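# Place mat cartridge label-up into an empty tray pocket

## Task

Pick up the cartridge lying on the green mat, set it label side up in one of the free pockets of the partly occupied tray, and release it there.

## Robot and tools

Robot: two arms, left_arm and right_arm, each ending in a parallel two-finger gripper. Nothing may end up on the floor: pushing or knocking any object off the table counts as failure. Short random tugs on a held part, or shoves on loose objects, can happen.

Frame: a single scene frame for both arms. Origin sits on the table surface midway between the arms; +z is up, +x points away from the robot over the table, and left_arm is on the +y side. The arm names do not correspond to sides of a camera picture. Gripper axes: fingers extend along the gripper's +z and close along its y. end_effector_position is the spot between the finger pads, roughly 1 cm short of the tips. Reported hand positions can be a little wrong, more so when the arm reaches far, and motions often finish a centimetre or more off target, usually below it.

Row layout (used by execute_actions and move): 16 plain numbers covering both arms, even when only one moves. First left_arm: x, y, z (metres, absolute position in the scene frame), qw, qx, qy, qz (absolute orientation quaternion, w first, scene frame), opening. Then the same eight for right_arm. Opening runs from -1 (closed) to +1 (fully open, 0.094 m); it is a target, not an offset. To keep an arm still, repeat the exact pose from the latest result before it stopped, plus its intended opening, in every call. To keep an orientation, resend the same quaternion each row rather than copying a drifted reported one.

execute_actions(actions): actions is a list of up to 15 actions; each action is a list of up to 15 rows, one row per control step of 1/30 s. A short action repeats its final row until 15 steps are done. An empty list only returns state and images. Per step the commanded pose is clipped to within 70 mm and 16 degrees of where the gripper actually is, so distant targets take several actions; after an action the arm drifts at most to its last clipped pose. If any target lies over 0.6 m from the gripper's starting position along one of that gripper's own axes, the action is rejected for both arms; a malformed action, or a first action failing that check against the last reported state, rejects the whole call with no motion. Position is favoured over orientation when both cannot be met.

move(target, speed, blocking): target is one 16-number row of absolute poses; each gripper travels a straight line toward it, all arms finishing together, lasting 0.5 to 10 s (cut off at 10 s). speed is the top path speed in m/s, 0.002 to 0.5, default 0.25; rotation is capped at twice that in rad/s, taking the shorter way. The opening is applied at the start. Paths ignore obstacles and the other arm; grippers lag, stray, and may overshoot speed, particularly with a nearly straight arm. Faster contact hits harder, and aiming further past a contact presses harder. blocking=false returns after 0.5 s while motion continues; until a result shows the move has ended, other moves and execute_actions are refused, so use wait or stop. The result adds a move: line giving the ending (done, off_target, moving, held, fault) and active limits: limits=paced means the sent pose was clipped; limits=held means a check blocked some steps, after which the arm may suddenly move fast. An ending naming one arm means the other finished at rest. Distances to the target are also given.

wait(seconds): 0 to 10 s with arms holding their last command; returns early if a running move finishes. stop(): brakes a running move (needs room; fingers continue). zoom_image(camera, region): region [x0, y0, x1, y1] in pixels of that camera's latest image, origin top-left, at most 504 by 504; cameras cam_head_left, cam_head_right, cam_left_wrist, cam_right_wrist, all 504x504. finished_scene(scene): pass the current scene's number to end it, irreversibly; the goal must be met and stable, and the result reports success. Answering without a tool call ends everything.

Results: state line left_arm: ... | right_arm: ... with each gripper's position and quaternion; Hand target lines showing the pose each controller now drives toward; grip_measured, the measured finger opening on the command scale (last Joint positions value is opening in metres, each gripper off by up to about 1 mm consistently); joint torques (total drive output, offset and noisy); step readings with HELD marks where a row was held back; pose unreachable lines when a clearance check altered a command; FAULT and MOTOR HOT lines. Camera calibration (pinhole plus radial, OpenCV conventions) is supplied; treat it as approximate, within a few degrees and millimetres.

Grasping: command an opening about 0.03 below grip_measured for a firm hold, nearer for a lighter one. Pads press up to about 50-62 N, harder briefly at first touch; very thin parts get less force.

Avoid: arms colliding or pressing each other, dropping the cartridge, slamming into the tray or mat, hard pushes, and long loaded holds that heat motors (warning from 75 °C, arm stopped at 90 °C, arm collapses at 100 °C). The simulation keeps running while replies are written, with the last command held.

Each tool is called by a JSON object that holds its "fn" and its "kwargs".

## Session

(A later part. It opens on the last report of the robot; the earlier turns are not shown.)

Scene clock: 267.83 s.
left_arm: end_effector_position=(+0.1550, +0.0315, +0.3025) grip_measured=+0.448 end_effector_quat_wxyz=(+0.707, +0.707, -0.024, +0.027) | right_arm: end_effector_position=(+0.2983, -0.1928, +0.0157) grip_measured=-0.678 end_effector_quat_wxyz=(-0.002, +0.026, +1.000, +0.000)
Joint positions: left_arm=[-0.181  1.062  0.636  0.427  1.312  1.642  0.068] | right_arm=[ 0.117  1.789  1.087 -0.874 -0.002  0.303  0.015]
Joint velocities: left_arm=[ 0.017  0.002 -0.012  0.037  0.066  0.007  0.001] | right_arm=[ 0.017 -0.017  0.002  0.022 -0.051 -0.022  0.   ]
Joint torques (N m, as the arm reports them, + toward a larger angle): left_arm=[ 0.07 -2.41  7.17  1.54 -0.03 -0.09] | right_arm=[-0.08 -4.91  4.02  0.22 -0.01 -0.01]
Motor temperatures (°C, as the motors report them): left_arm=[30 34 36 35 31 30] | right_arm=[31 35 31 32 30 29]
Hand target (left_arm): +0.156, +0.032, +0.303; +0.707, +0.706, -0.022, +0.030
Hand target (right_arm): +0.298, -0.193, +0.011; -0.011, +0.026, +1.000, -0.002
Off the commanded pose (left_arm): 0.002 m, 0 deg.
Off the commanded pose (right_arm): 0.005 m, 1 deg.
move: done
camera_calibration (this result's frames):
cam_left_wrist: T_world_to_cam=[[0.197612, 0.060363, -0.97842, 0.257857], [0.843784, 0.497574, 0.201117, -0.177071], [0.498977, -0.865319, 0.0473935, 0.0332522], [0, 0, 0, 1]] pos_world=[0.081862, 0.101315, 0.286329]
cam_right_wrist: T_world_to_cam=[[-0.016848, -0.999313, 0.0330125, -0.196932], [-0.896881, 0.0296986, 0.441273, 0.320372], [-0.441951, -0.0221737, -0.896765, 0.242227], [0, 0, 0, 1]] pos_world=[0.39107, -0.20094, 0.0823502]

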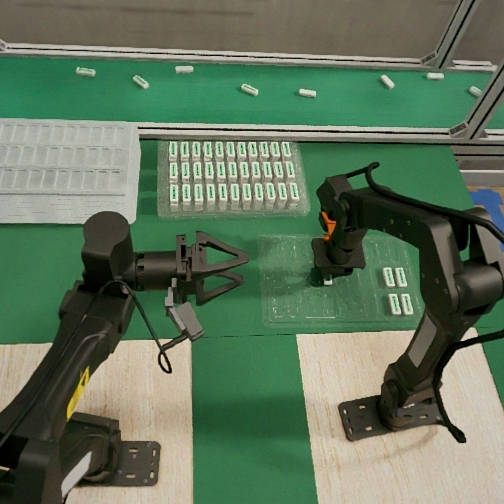

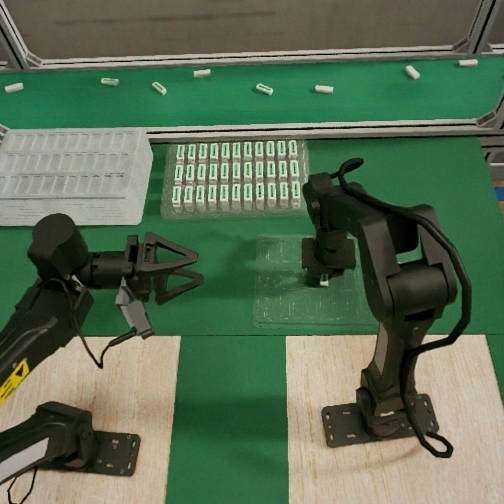

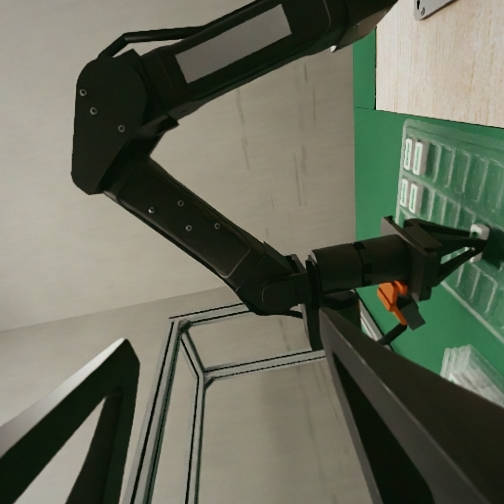

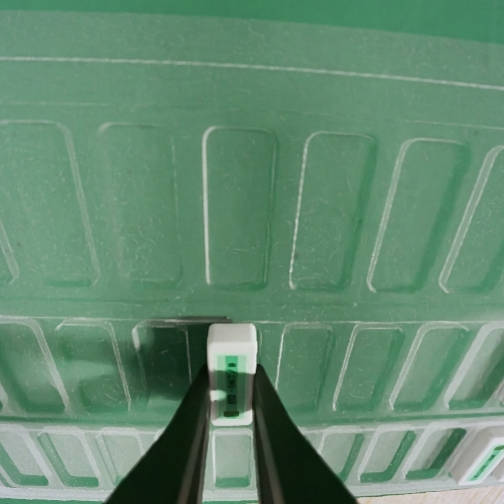

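{"fn": "move", "kwargs": {"target": [0.1565,0.0315,0.303,0.707,0.706,-0.022,0.030,0.45, 0.2983,-0.1928,0.0165,-0.002,0.0262,0.9996,0.0,-0.45], "speed": 0.02}}

{"fn": "zoom_image", "kwargs": {"camera": "cam_right_wrist", "region": [150, 280, 330, 460]}}

Scene clock: 271.70 s.
left_arm: end_effector_position=(+0.1550, +0.0315, +0.3025) grip_measured=+0.448 end_effector_quat_wxyz=(+0.707, +0.707, -0.024, +0.027) | right_arm: end_effector_position=(+0.2982, -0.1925, +0.0157) grip_measured=-0.452 end_effector_quat_wxyz=(-0.003, +0.026, +1.000, +0.001)
Joint positions: left_arm=[-0.181  1.062  0.636  0.427  1.312  1.642  0.068] | right_arm=[ 0.117  1.789  1.087 -0.874 -0.004  0.303  0.026]
Joint velocities: left_arm=[-0.007 -0.002 -0.012 -0.007 -0.081  0.037  0.001] | right_arm=[ 0.007  0.012  0.002 -0.081  0.022  0.007  0.   ]
Joint torques (N m, as the arm reports them, + toward a larger angle): left_arm=[ 0.07 -2.41  7.18  1.54 -0.03 -0.09] | right_arm=[ 0.04 -6.92  3.6   0.2   0.01 -0.01]
Motor temperatures (°C, as the motors report them): left_arm=[30 34 36 35 31 30] | right_arm=[31 35 32 32 30 29]
Hand target (left_arm): +0.156, +0.032, +0.303; +0.707, +0.706, -0.022, +0.030
Hand target (right_arm): +0.298, -0.193, +0.016; -0.002, +0.026, +1.000, -0.000
Off the commanded pose (left_arm): 0.002 m, 0 deg.
Off the commanded pose (right_arm): 0.001 m, 0 deg.
move: done
camera_calibration (this result's frames):
cam_left_wrist: T_world_to_cam=[[0.197612, 0.060363, -0.97842, 0.257857], [0.843784, 0.497574, 0.201117, -0.177071], [0.498977, -0.865319, 0.0473935, 0.0332522], [0, 0, 0, 1]] pos_world=[0.081862, 0.101315, 0.286329]
cam_right_wrist: T_world_to_cam=[[-0.0168395, -0.999384, 0.0308061, -0.19652], [-0.89663, 0.0287281, 0.441847, 0.319999], [-0.442459, -0.0201812, -0.896561, 0.242724], [0, 0, 0, 1]] pos_world=[0.391007, -0.200693, 0.0822806]

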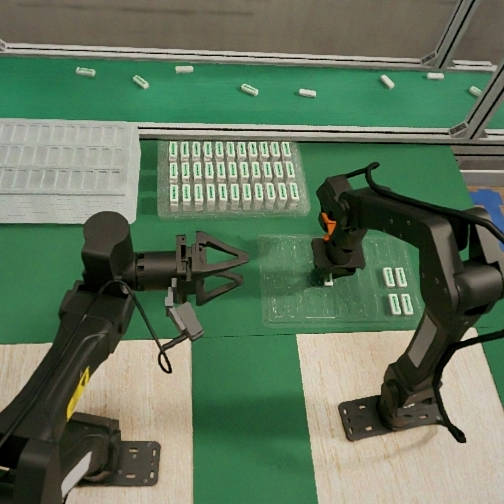

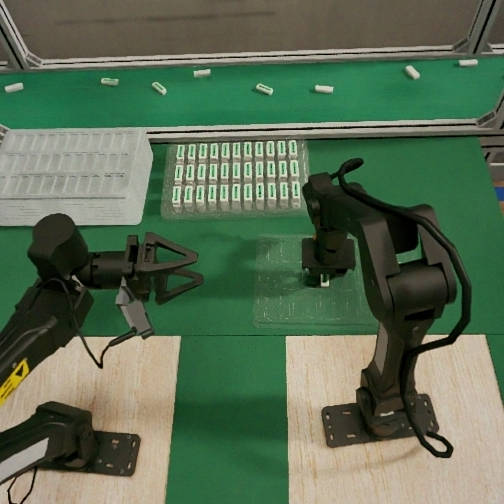

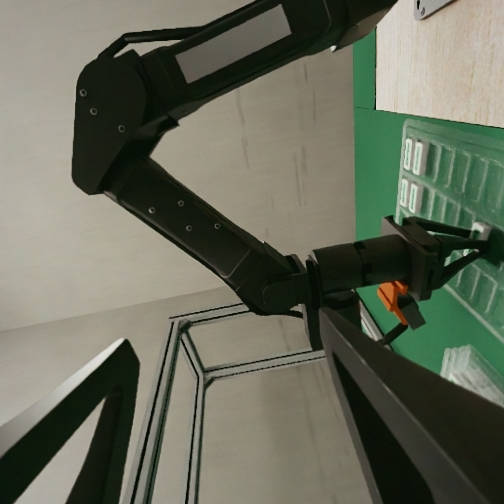

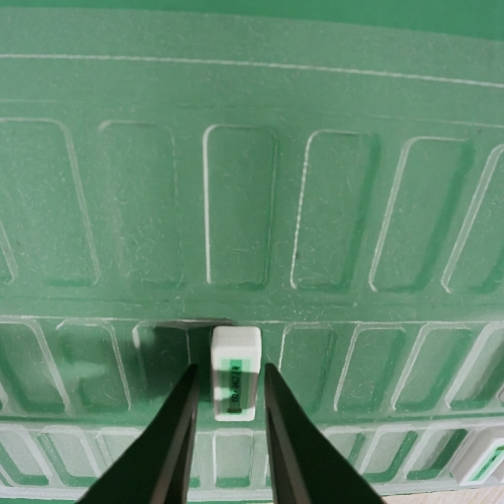

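Region (150, 280, 330, 460) of cam_right_wrist's 504x504 image, scaled by 2.800, with more detail than that image has.

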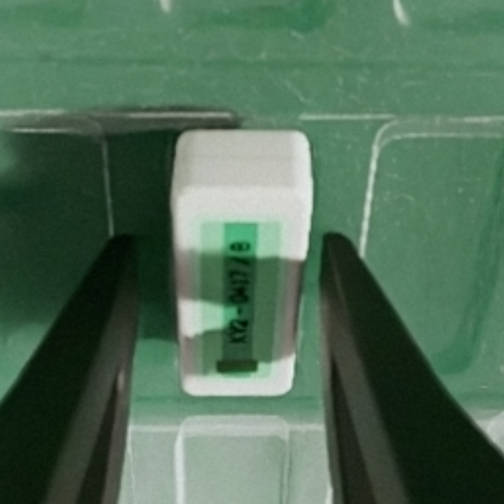

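{"fn": "move", "kwargs": {"target": [0.1565,0.0315,0.303,0.707,0.706,-0.022,0.030,0.45, 0.270,-0.1928,0.075,0,0.0262,0.9997,0.0,-0.45], "speed": 0.08}}

Scene clock: 274.77 s.
left_arm: end_effector_position=(+0.1550, +0.0315, +0.3025) grip_measured=+0.448 end_effector_quat_wxyz=(+0.707, +0.707, -0.024, +0.027) | right_arm: end_effector_position=(+0.2577, -0.1976, +0.0597) grip_measured=-0.451 end_effector_quat_wxyz=(-0.028, +0.026, +0.999, -0.006)
Joint positions: left_arm=[-0.181  1.062  0.636  0.427  1.312  1.642  0.068] | right_arm=[ 0.137  1.627  1.087 -1.089 -0.004  0.322  0.026]
Joint velocities: left_arm=[ 0.012 -0.017  0.002 -0.037 -0.037  0.037  0.   ] | right_arm=[-0.012  0.002 -0.002  0.022 -0.022 -0.066  0.   ]
Joint torques (N m, as the arm reports them, + toward a larger angle): left_arm=[ 0.07 -2.4   7.17  1.54 -0.03 -0.08] | right_arm=[ 0.59 -7.22  6.66  0.03  0.01  0.05]
Motor temperatures (°C, as the motors report them): left_arm=[30 34 37 35 31 30] | right_arm=[31 35 32 32 30 29]
Hand target (left_arm): +0.156, +0.032, +0.303; +0.707, +0.706, -0.022, +0.030
Hand target (right_arm): +0.270, -0.193, +0.075; +0.000, +0.026, +1.000, +0.000
Off the commanded pose (left_arm): 0.002 m, 0 deg.
Off the commanded pose (right_arm): 0.020 m, 3 deg.
move: off_target (right_arm)
camera_calibration (this result's frames):
cam_left_wrist: T_world_to_cam=[[0.197612, 0.060363, -0.97842, 0.257857], [0.843784, 0.497574, 0.201117, -0.177071], [0.498977, -0.865319, 0.0473935, 0.0332522], [0, 0, 0, 1]] pos_world=[0.081862, 0.101315, 0.286329]
cam_right_wrist: T_world_to_cam=[[-0.0144613, -0.998835, 0.0460387, -0.20508], [-0.872526, 0.0350937, 0.487306, 0.256732], [-0.488354, -0.0331229, -0.872017, 0.271956], [0, 0, 0, 1]] pos_world=[0.35385, -0.204842, 0.121485]

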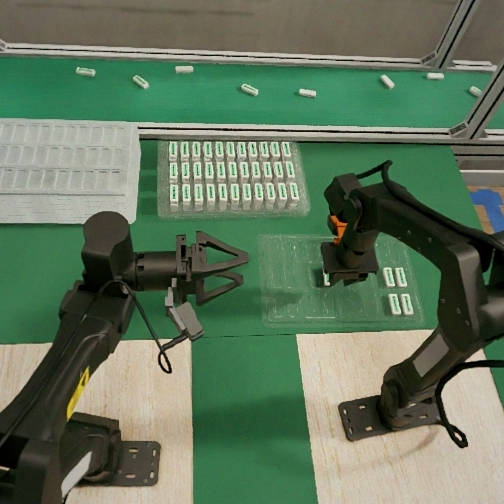

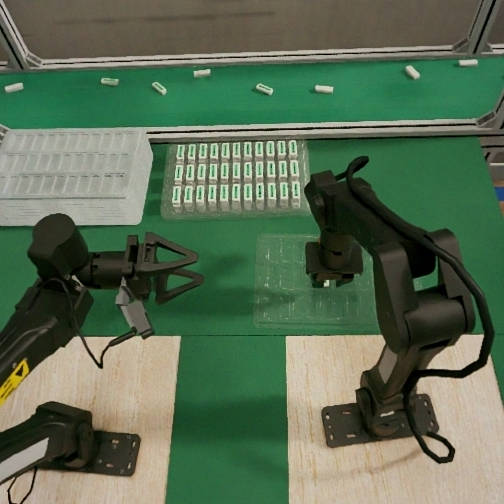

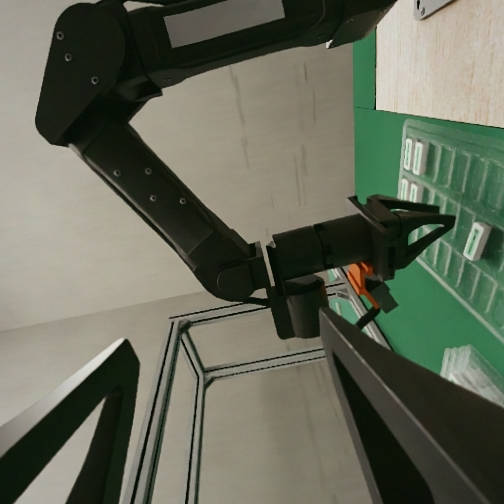

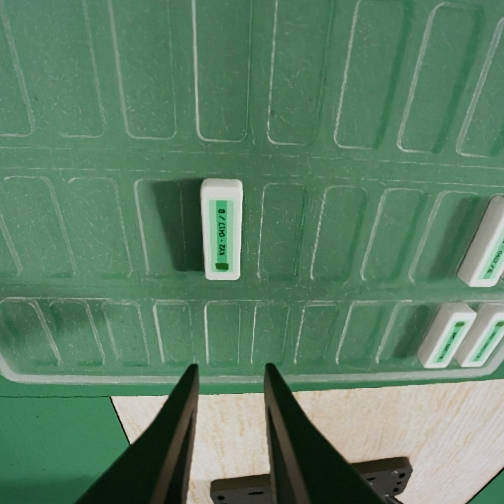

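{"fn": "zoom_image", "kwargs": {"camera": "cam_right_wrist", "region": [150, 160, 300, 310]}}

{"fn": "zoom_image", "kwargs": {"camera": "cam_left_wrist", "region": [394, 130, 504, 290]}}

Region (150, 160, 300, 310) of cam_right_wrist's 504x504 image, scaled by 3.360, with more detail than that image has.

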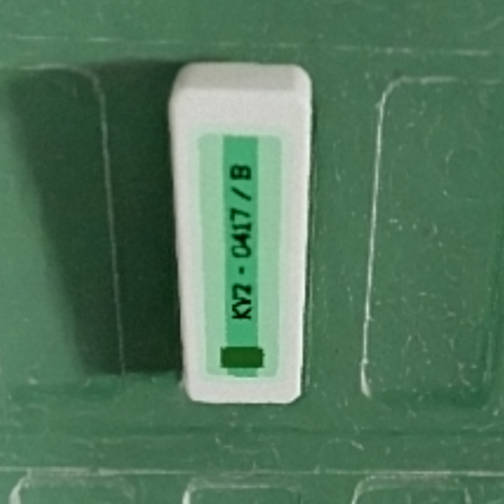

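Region (394, 130, 504, 290) of cam_left_wrist's 504x504 image, scaled by 3.150, with more detail than that image has; it fills the left 346 columns of this view, and the rest is white.

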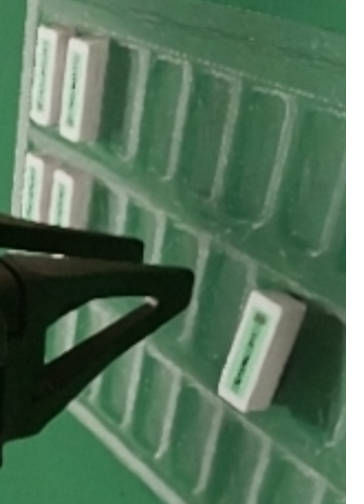

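{"fn": "move", "kwargs": {"target": [0.1565,0.0315,0.303,0.707,0.706,-0.022,0.030,0.45, 0.345,-0.1925,0.062,0,0.0262,0.9997,0.0,-0.9], "speed": 0.12}}

{"fn": "move", "kwargs": {"target": [0.1565,0.0315,0.303,0.707,0.706,-0.022,0.030,0.45, 0.337,-0.1925,0.024,0,0.0262,0.9997,0.0,-0.9], "speed": 0.05}}

Scene clock: 282.47 s.
left_arm: end_effector_position=(+0.1550, +0.0315, +0.3025) grip_measured=+0.448 end_effector_quat_wxyz=(+0.707, +0.707, -0.024, +0.027) | right_arm: end_effector_position=(+0.3333, -0.1928, +0.0523) grip_measured=-0.899 end_effector_quat_wxyz=(-0.017, +0.028, +0.999, -0.002)
Joint positions: left_arm=[-0.181  1.062  0.636  0.427  1.312  1.642  0.068] | right_arm=[ 0.09   1.886  1.369 -1.088 -0.004  0.279  0.005]
Joint velocities: left_arm=[-0.002 -0.002  0.007 -0.095  0.037  0.007 -0.001] | right_arm=[ 0.007  0.002  0.007 -0.022  0.022  0.022  0.001]
Joint torques (N m, as the arm reports them, + toward a larger angle): left_arm=[ 0.07 -2.41  7.18  1.54 -0.03 -0.08] | right_arm=[-0.51 -7.89  6.36  0.14  0.01 -0.06]
Motor temperatures (°C, as the motors report them): left_arm=[30 34 37 35 31 30] | right_arm=[31 35 33 32 30 29]
Hand target (left_arm): +0.156, +0.032, +0.303; +0.707, +0.706, -0.022, +0.030
Hand target (right_arm): +0.344, -0.193, +0.061; -0.000, +0.026, +1.000, +0.001
Off the commanded pose (left_arm): 0.002 m, 0 deg.
Off the commanded pose (right_arm): 0.015 m, 2 deg.
move: off_target (right_arm)
camera_calibration (this result's frames):
cam_left_wrist: T_world_to_cam=[[0.197612, 0.060363, -0.97842, 0.257857], [0.843784, 0.497574, 0.201117, -0.177071], [0.498977, -0.865319, 0.0473935, 0.0332522], [0, 0, 0, 1]] pos_world=[0.081862, 0.101315, 0.286329]
cam_right_wrist: T_world_to_cam=[[-0.0188838, -0.999102, 0.0379238, -0.197091], [-0.883206, 0.0344469, 0.467719, 0.330587], [-0.468606, -0.0246622, -0.883063, 0.298285], [0, 0, 0, 1]] pos_world=[0.428033, -0.200946, 0.116257]

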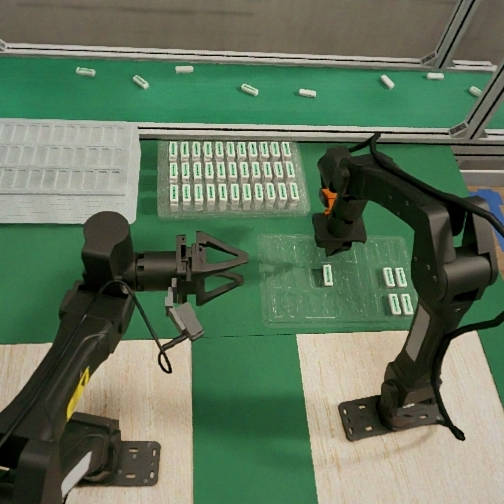

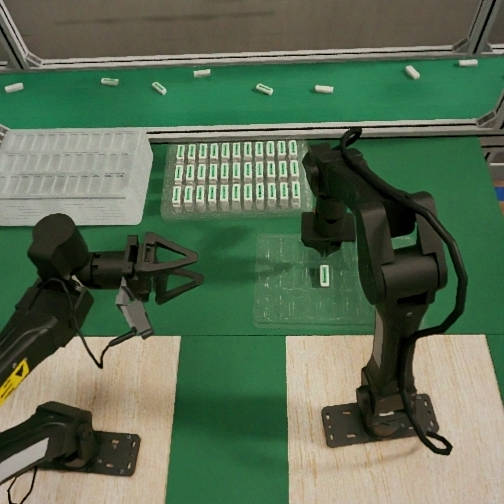

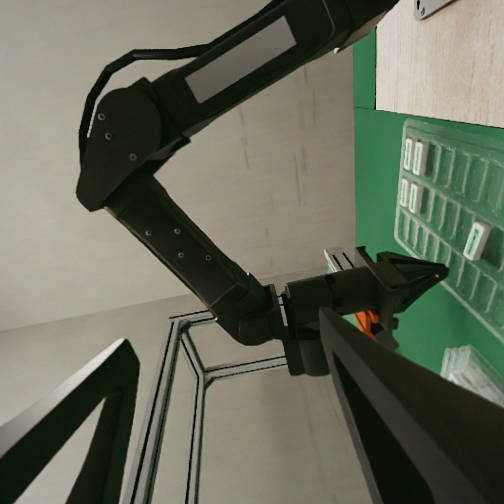

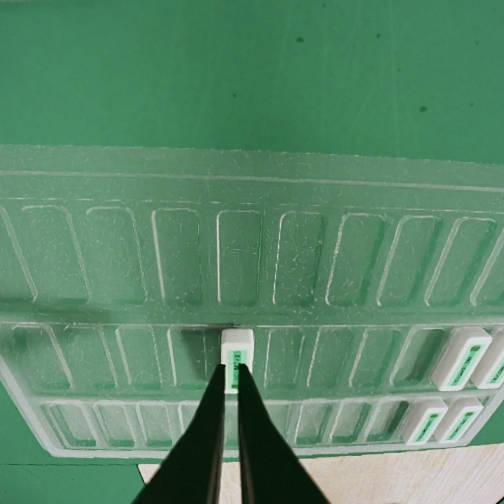

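Scene clock: 283.53 s.
left_arm: end_effector_position=(+0.1550, +0.0315, +0.3025) grip_measured=+0.448 end_effector_quat_wxyz=(+0.707, +0.707, -0.024, +0.027) | right_arm: end_effector_position=(+0.3373, -0.1919, +0.0266) grip_measured=-0.899 end_effector_quat_wxyz=(-0.002, +0.028, +1.000, +0.002)
Joint positions: left_arm=[-0.181  1.062  0.636  0.427  1.312  1.642  0.068] | right_arm=[ 0.09   1.905  1.287 -0.957 -0.004  0.279  0.005]
Joint velocities: left_arm=[ 0.007  0.002 -0.002 -0.051  0.051 -0.037 -0.001] | right_arm=[-0.007 -0.002 -0.012  0.022  0.022 -0.007 -0.   ]
Joint torques (N m, as the arm reports them, + toward a larger angle): left_arm=[ 0.07 -2.4   7.17  1.54 -0.03 -0.09] | right_arm=[ 0.01 -7.94  2.69  0.37  0.03 -0.03]
Motor temperatures (°C, as the motors report them): left_arm=[30 34 37 35 31 30] | right_arm=[31 35 33 32 30 29]
Hand target (left_arm): +0.156, +0.032, +0.303; +0.707, +0.706, -0.022, +0.030
Hand target (right_arm): +0.337, -0.193, +0.024; -0.000, +0.026, +1.000, +0.000
Off the commanded pose (left_arm): 0.002 m, 0 deg.
Off the commanded pose (right_arm): 0.003 m, 0 deg.
move: done
camera_calibration (this result's frames):
cam_left_wrist: T_world_to_cam=[[0.197612, 0.060363, -0.97842, 0.257857], [0.843784, 0.497574, 0.201117, -0.177071], [0.498977, -0.865319, 0.0473935, 0.0332522], [0, 0, 0, 1]] pos_world=[0.081862, 0.101315, 0.286329]
cam_right_wrist: T_world_to_cam=[[-0.0199034, -0.999334, 0.0305914, -0.194638], [-0.896735, 0.0313737, 0.441454, 0.350808], [-0.44212, -0.018646, -0.896762, 0.27001], [0, 0, 0, 1]] pos_world=[0.430085, -0.20048, 0.0932231]

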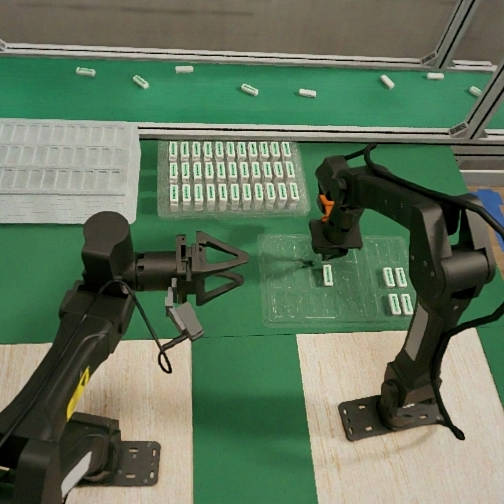

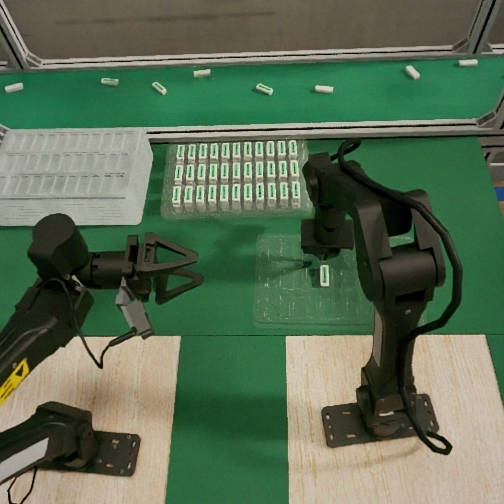

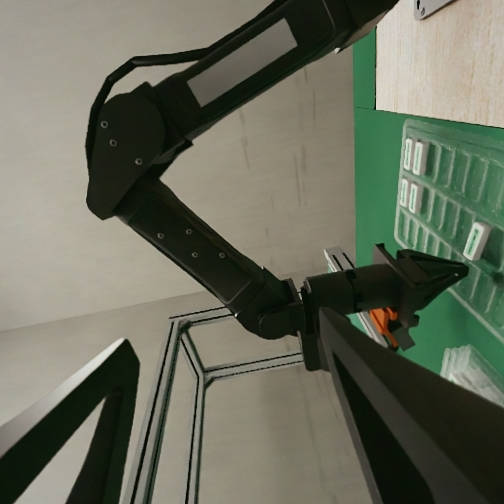

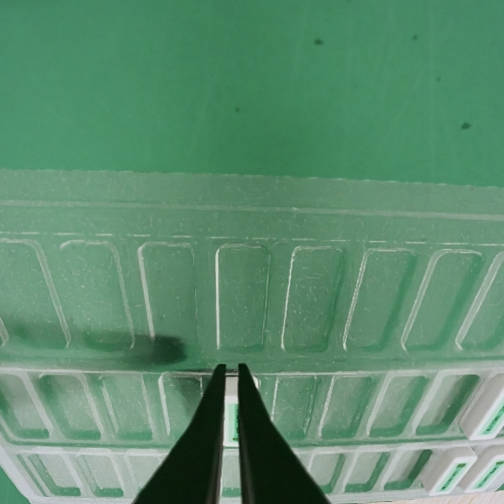

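{"fn": "zoom_image", "kwargs": {"camera": "cam_right_wrist", "region": [170, 340, 310, 480]}}

{"fn": "zoom_image", "kwargs": {"camera": "cam_left_wrist", "region": [414, 200, 504, 310]}}

Region (170, 340, 310, 480) of cam_right_wrist's 504x504 image, scaled by 3.600, with more detail than that image has.

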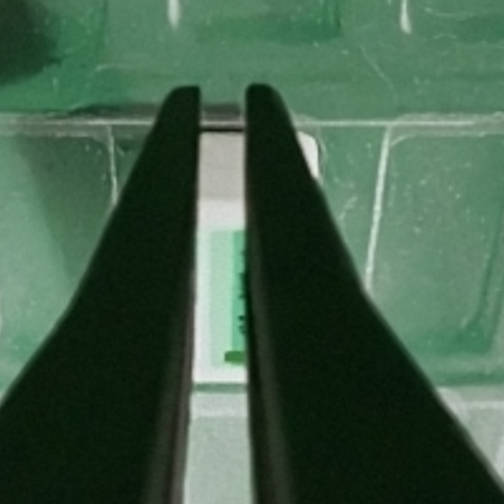

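Region (414, 200, 504, 310) of cam_left_wrist's 504x504 image, scaled by 4.582, with more detail than that image has; it fills the left 412 columns of this view, and the rest is white.

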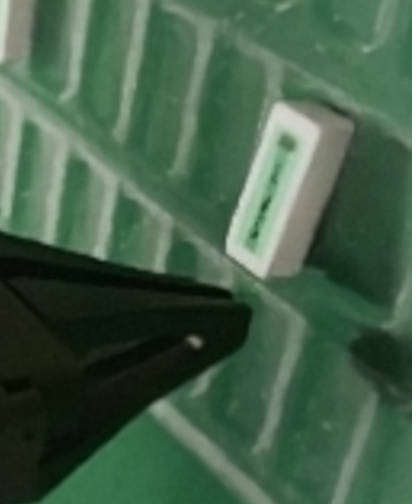

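{"fn": "move", "kwargs": {"target": [0.1565,0.0315,0.303,0.707,0.706,-0.022,0.030,0.45, 0.337,-0.1968,0.0168,0,0.0262,0.9997,0.0,-0.9], "speed": 0.03}}

{"fn": "zoom_image", "kwargs": {"camera": "cam_left_wrist", "region": [414, 200, 504, 310]}}

Scene clock: 287.30 s.
left_arm: end_effector_position=(+0.1550, +0.0315, +0.3025) grip_measured=+0.448 end_effector_quat_wxyz=(+0.707, +0.707, -0.024, +0.027) | right_arm: end_effector_position=(+0.3373, -0.1934, +0.0219) grip_measured=-0.899 end_effector_quat_wxyz=(+0.001, +0.027, +1.000, +0.002)
Joint positions: left_arm=[-0.181  1.062  0.636  0.427  1.312  1.642  0.068] | right_arm=[ 0.086  1.905  1.267 -0.931 -0.004  0.273  0.005]
Joint velocities: left_arm=[-0.007 -0.007  0.002 -0.095  0.022 -0.007 -0.   ] | right_arm=[-0.002 -0.007  0.022  0.022 -0.081  0.022  0.   ]
Joint torques (N m, as the arm reports them, + toward a larger angle): left_arm=[ 0.08 -2.4   7.16  1.54 -0.03 -0.09] | right_arm=[-0.56 -7.41  2.69  0.37  0.03 -0.11]
Motor temperatures (°C, as the motors report them): left_arm=[30 34 37 35 31 30] | right_arm=[31 36 32 32 30 29]
Hand target (left_arm): +0.156, +0.032, +0.303; +0.707, +0.706, -0.022, +0.030
Hand target (right_arm): +0.337, -0.197, +0.017; -0.000, +0.026, +1.000, +0.000
Off the commanded pose (left_arm): 0.002 m, 0 deg.
Off the commanded pose (right_arm): 0.006 m, 0 deg.
move: done
camera_calibration (this result's frames):
cam_left_wrist: T_world_to_cam=[[0.197612, 0.060363, -0.97842, 0.257857], [0.843784, 0.497574, 0.201117, -0.177071], [0.498977, -0.865319, 0.0473935, 0.0332522], [0, 0, 0, 1]] pos_world=[0.081862, 0.101315, 0.286329]
cam_right_wrist: T_world_to_cam=[[-0.018557, -0.999403, 0.0291284, -0.196402], [-0.899404, 0.0294114, 0.436128, 0.353497], [-0.436724, -0.018105, -0.899413, 0.264149], [0, 0, 0, 1]] pos_world=[0.429653, -0.2019, 0.0891304]

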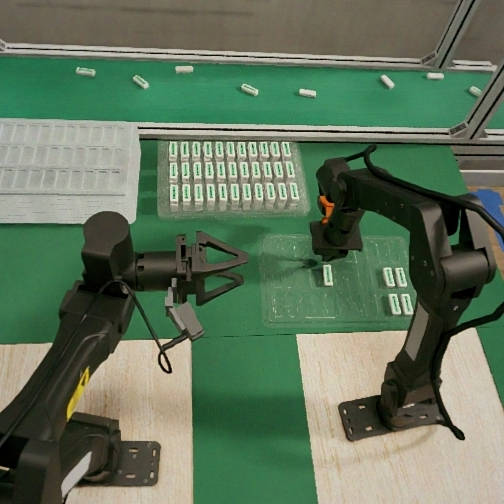

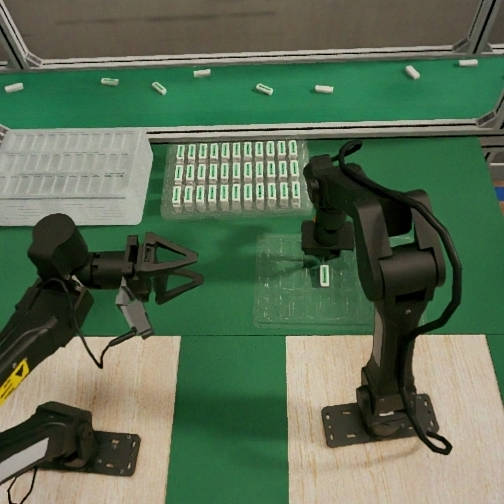

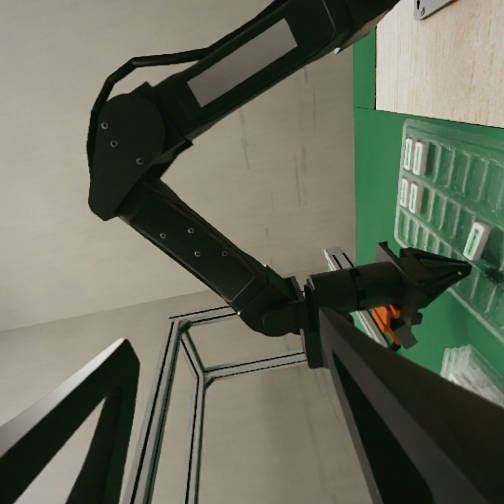

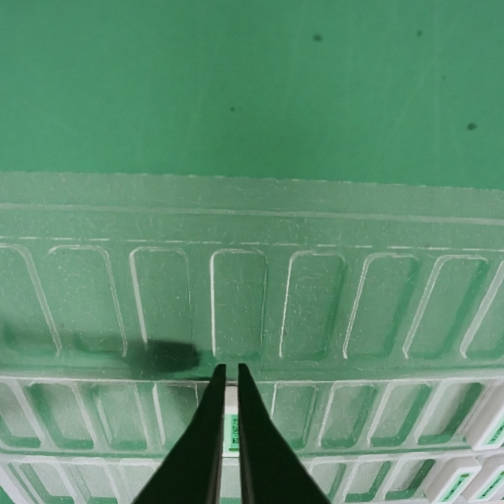

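Region (414, 200, 504, 310) of cam_left_wrist's 504x504 image, scaled by 4.582, with more detail than that image has; it fills the left 412 columns of this view, and the rest is white.

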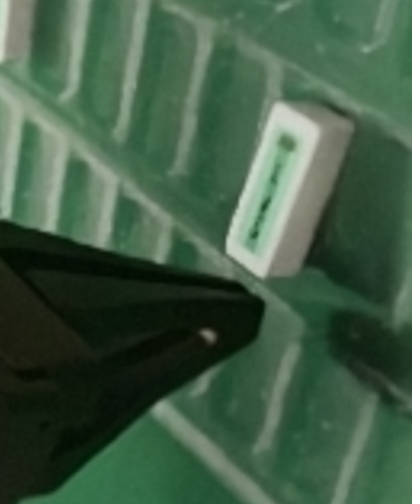

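{"fn": "move", "kwargs": {"target": [0.1565,0.0315,0.303,0.707,0.706,-0.022,0.030,0.45, 0.3288,-0.1980,0.0159,-0.0217,0.0262,0.9994,-0.004,-0.9], "speed": 0.015}}

{"fn": "zoom_image", "kwargs": {"camera": "cam_left_wrist", "region": [414, 200, 504, 310]}}

Scene clock: 291.60 s.
left_arm: end_effector_position=(+0.1550, +0.0315, +0.3025) grip_measured=+0.448 end_effector_quat_wxyz=(+0.707, +0.707, -0.024, +0.027) | right_arm: end_effector_position=(+0.3312, -0.1948, +0.0186) grip_measured=-0.899 end_effector_quat_wxyz=(-0.015, +0.027, +1.000, -0.002)
Joint positions: left_arm=[-0.181  1.062  0.636  0.427  1.312  1.642  0.068] | right_arm=[ 0.086  1.915  1.267 -0.951 -0.004  0.272  0.005]
Joint velocities: left_arm=[-0.012 -0.022 -0.002 -0.007  0.081 -0.022 -0.   ] | right_arm=[-0.017 -0.002 -0.002 -0.066 -0.037  0.007 -0.   ]
Joint torques (N m, as the arm reports them, + toward a larger angle): left_arm=[ 0.07 -2.39  7.17  1.54 -0.03 -0.09] | right_arm=[-0.59 -7.46  3.36  0.12  0.   -0.08]
Motor temperatures (°C, as the motors report them): left_arm=[30 34 37 35 31 30] | right_arm=[31 36 32 32 30 29]
Hand target (left_arm): +0.156, +0.032, +0.303; +0.707, +0.706, -0.022, +0.030
Hand target (right_arm): +0.329, -0.198, +0.016; -0.022, +0.026, +0.999, -0.004
Off the commanded pose (left_arm): 0.002 m, 0 deg.
Off the commanded pose (right_arm): 0.005 m, 1 deg.
move: done
camera_calibration (this result's frames):
cam_left_wrist: T_world_to_cam=[[0.197612, 0.060363, -0.97842, 0.257857], [0.843784, 0.497574, 0.201117, -0.177071], [0.498977, -0.865319, 0.0473935, 0.0332522], [0, 0, 0, 1]] pos_world=[0.081862, 0.101315, 0.286329]
cam_right_wrist: T_world_to_cam=[[-0.0167933, -0.999194, 0.0364541, -0.198439], [-0.885698, 0.0317839, 0.463173, 0.344978], [-0.463959, -0.0245091, -0.885518, 0.266035], [0, 0, 0, 1]] pos_world=[0.425643, -0.202724, 0.0830276]

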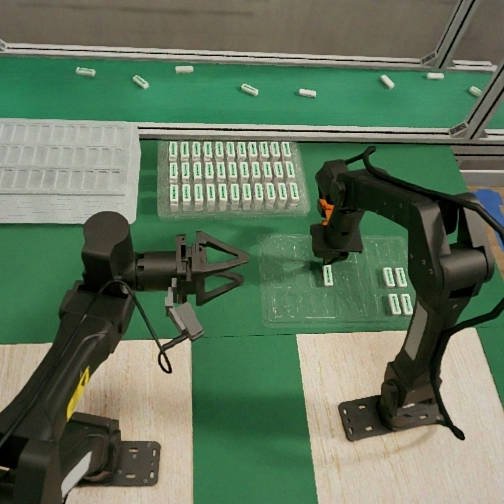

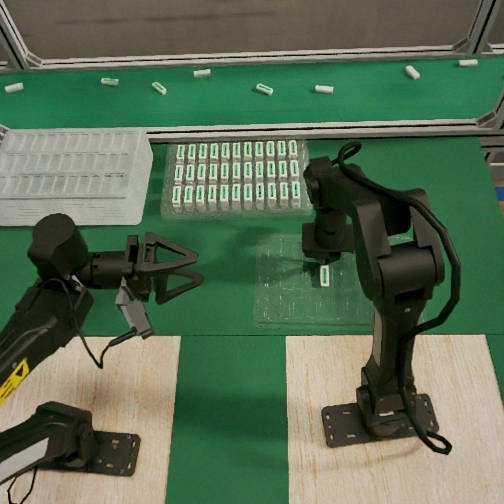

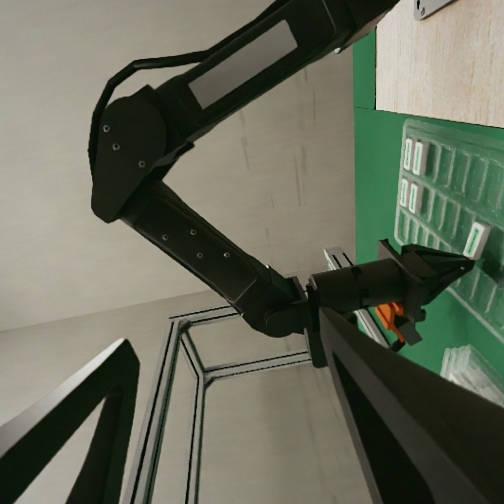

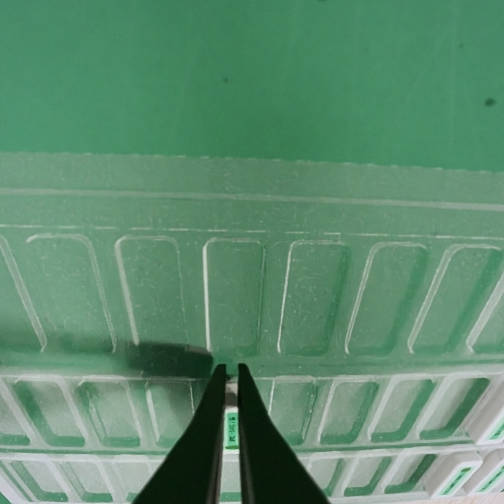

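Region (414, 200, 504, 310) of cam_left_wrist's 504x504 image, scaled by 4.582, with more detail than that image has; it fills the left 412 columns of this view, and the rest is white.

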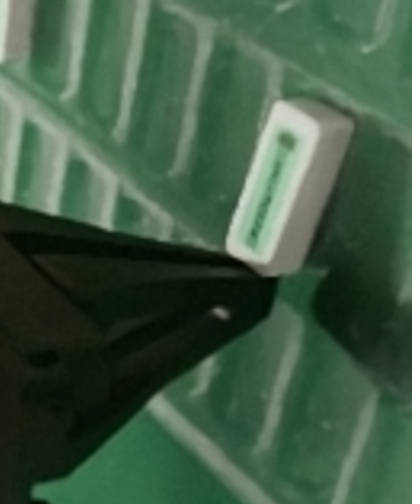

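{"fn": "move", "kwargs": {"target": [0.1565,0.0315,0.303,0.707,0.706,-0.022,0.030,0.45, 0.3259,-0.1984,0.0162,-0.0277,0.0262,0.9993,-0.005,-0.9], "speed": 0.01}}

{"fn": "zoom_image", "kwargs": {"camera": "cam_left_wrist", "region": [414, 200, 504, 310]}}

Scene clock: 294.33 s.
left_arm: end_effector_position=(+0.1550, +0.0315, +0.3025) grip_measured=+0.448 end_effector_quat_wxyz=(+0.707, +0.707, -0.024, +0.027) | right_arm: end_effector_position=(+0.3282, -0.1954, +0.0187) grip_measured=-0.899 end_effector_quat_wxyz=(-0.021, +0.027, +0.999, -0.003)
Joint positions: left_arm=[-0.181  1.062  0.636  0.427  1.312  1.642  0.068] | right_arm=[ 0.086  1.915  1.267 -0.964 -0.004  0.272  0.005]
Joint velocities: left_arm=[ 0.007 -0.022 -0.017 -0.037  0.081  0.037 -0.   ] | right_arm=[ 0.002 -0.007  0.002  0.007 -0.007 -0.037 -0.   ]
Joint torques (N m, as the arm reports them, + toward a larger angle): left_arm=[ 0.06 -2.39  7.18  1.54 -0.03 -0.09] | right_arm=[-0.54 -7.37  3.41  0.09 -0.02 -0.08]
Motor temperatures (°C, as the motors report them): left_arm=[30 34 37 35 31 30] | right_arm=[31 36 32 32 30 29]
Hand target (left_arm): +0.156, +0.032, +0.303; +0.707, +0.706, -0.022, +0.030
Hand target (right_arm): +0.326, -0.198, +0.016; -0.028, +0.026, +0.999, -0.005
Off the commanded pose (left_arm): 0.002 m, 0 deg.
Off the commanded pose (right_arm): 0.005 m, 1 deg.
move: done
camera_calibration (this result's frames):
cam_left_wrist: T_world_to_cam=[[0.197612, 0.060363, -0.97842, 0.257857], [0.843784, 0.497574, 0.201117, -0.177071], [0.498977, -0.865319, 0.0473935, 0.0332522], [0, 0, 0, 1]] pos_world=[0.081862, 0.101315, 0.286329]
cam_right_wrist: T_world_to_cam=[[-0.0163273, -0.99909, 0.0393922, -0.199362], [-0.87994, 0.0330664, 0.473932, 0.340403], [-0.474804, -0.0269248, -0.87968, 0.267679], [0, 0, 0, 1]] pos_world=[0.423374, -0.203229, 0.0819973]

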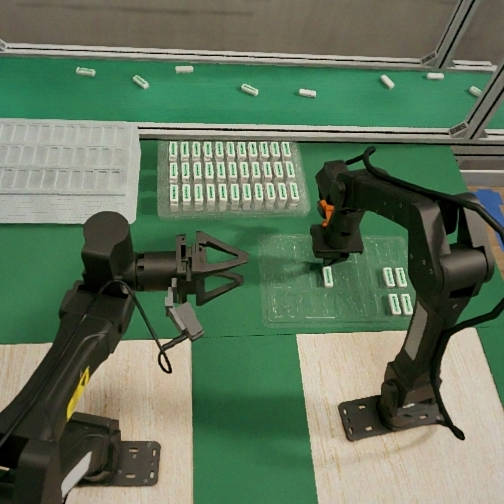

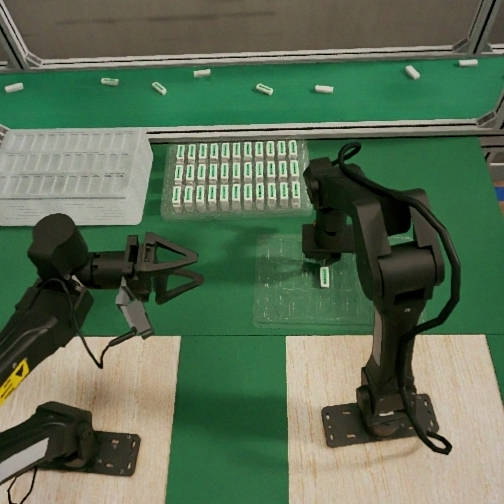

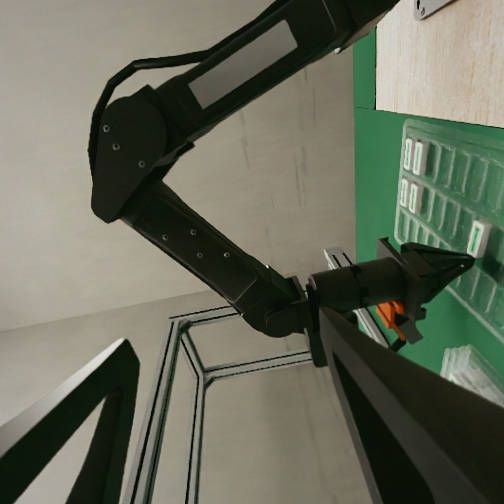

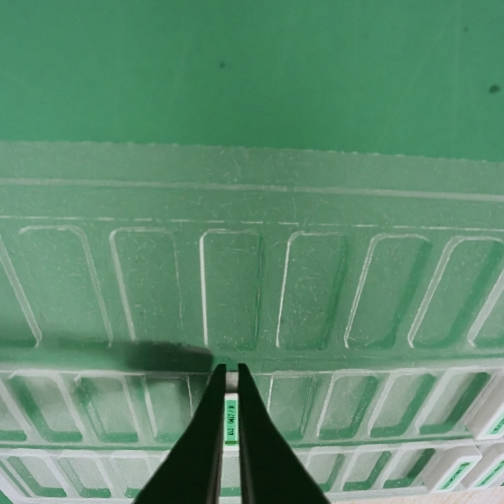

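Region (414, 200, 504, 310) of cam_left_wrist's 504x504 image, scaled by 4.582, with more detail than that image has; it fills the left 412 columns of this view, and the rest is white.

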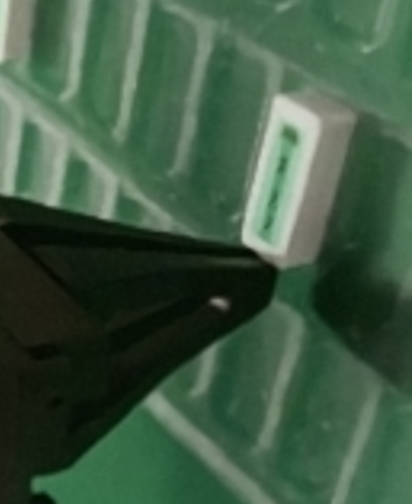

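{"fn": "move", "kwargs": {"target": [0.1565,0.0315,0.303,0.707,0.706,-0.022,0.030,0.45, 0.339,-0.193,0.040,0.0295,0.0262,0.9992,0.007,-0.9], "speed": 0.05}}

{"fn": "zoom_image", "kwargs": {"camera": "cam_left_wrist", "region": [394, 130, 504, 290]}}

{"fn": "zoom_image", "kwargs": {"camera": "cam_head_left", "region": [280, 240, 430, 330]}}

Scene clock: 298.30 s.
left_arm: end_effector_position=(+0.1550, +0.0315, +0.3025) grip_measured=+0.448 end_effector_quat_wxyz=(+0.707, +0.707, -0.024, +0.027) | right_arm: end_effector_position=(+0.3389, -0.1930, +0.0355) grip_measured=-0.899 end_effector_quat_wxyz=(+0.017, +0.027, +0.999, +0.006)
Joint positions: left_arm=[-0.181  1.062  0.636  0.427  1.312  1.642  0.068] | right_arm=[ 0.086  1.862  1.267 -0.939 -0.004  0.272  0.005]
Joint velocities: left_arm=[-0.002 -0.007 -0.012 -0.051 -0.051 -0.007  0.   ] | right_arm=[-0.007 -0.007  0.002 -0.007 -0.022  0.037 -0.001]
Joint torques (N m, as the arm reports them, + toward a larger angle): left_arm=[ 0.06 -2.4   7.17  1.54 -0.03 -0.09] | right_arm=[ 0.09 -9.81  2.63  0.47  0.02  0.  ]
Motor temperatures (°C, as the motors report them): left_arm=[30 34 37 35 31 30] | right_arm=[31 36 32 32 30 29]
Hand target (left_arm): +0.156, +0.032, +0.303; +0.707, +0.706, -0.022, +0.030
Hand target (right_arm): +0.339, -0.193, +0.040; +0.029, +0.027, +0.999, +0.008
Off the commanded pose (left_arm): 0.002 m, 0 deg.
Off the commanded pose (right_arm): 0.005 m, 1 deg.
move: done
camera_calibration (this result's frames):
cam_left_wrist: T_world_to_cam=[[0.197612, 0.060363, -0.97842, 0.257857], [0.843784, 0.497574, 0.201117, -0.177071], [0.498977, -0.865319, 0.0473935, 0.0332522], [0, 0, 0, 1]] pos_world=[0.081862, 0.101315, 0.286329]
cam_right_wrist: T_world_to_cam=[[-0.0186277, -0.999603, 0.0211472, -0.196121], [-0.913387, 0.0256163, 0.406285, 0.35417], [-0.406665, -0.0117474, -0.913502, 0.268598], [0, 0, 0, 1]] pos_world=[0.429071, -0.20196, 0.105618]

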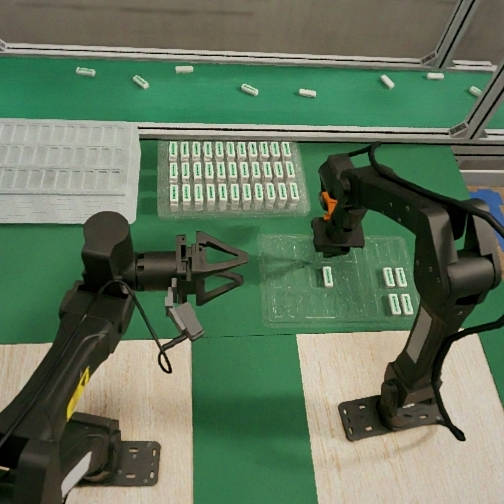

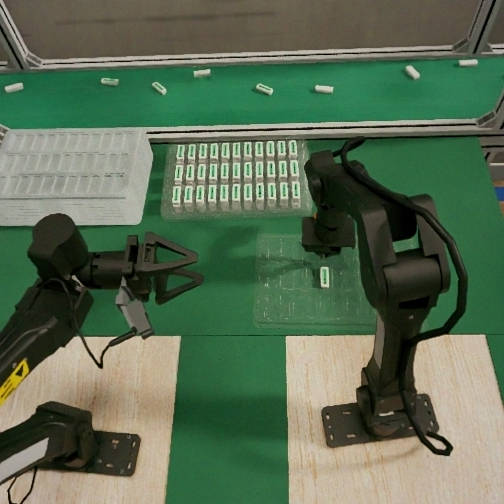

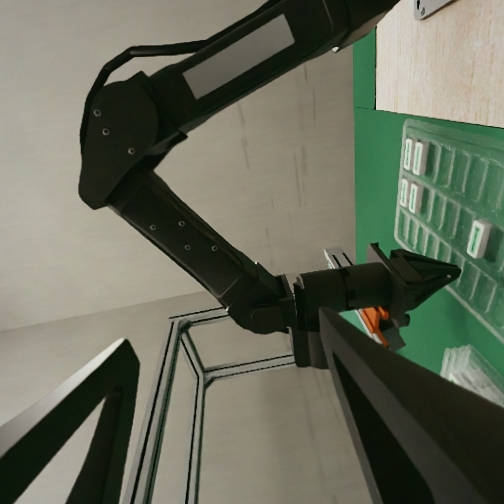

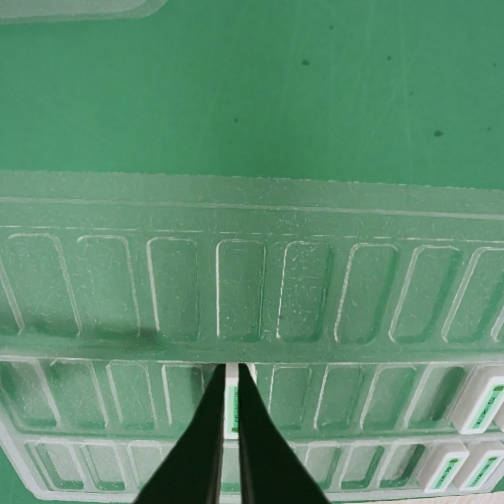

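Region (394, 130, 504, 290) of cam_left_wrist's 504x504 image, scaled by 3.150, with more detail than that image has; it fills the left 346 columns of this view, and the rest is white.

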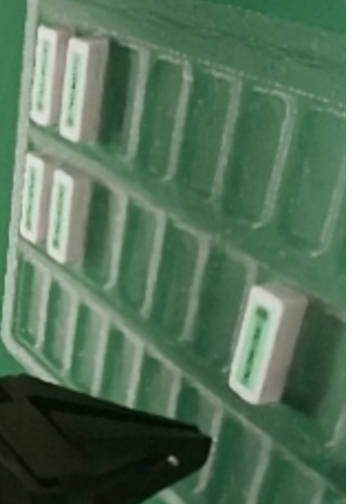

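Region (280, 240, 430, 330) of cam_head_left's 504x504 image, scaled by 3.360, with more detail than that image has; it fills the top 302 rows of this view, and the rest is white.

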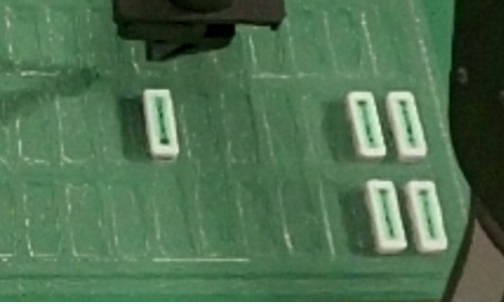

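{"fn": "finished_scene", "kwargs": {"scene": 1}}

The scene is finished: the task was done.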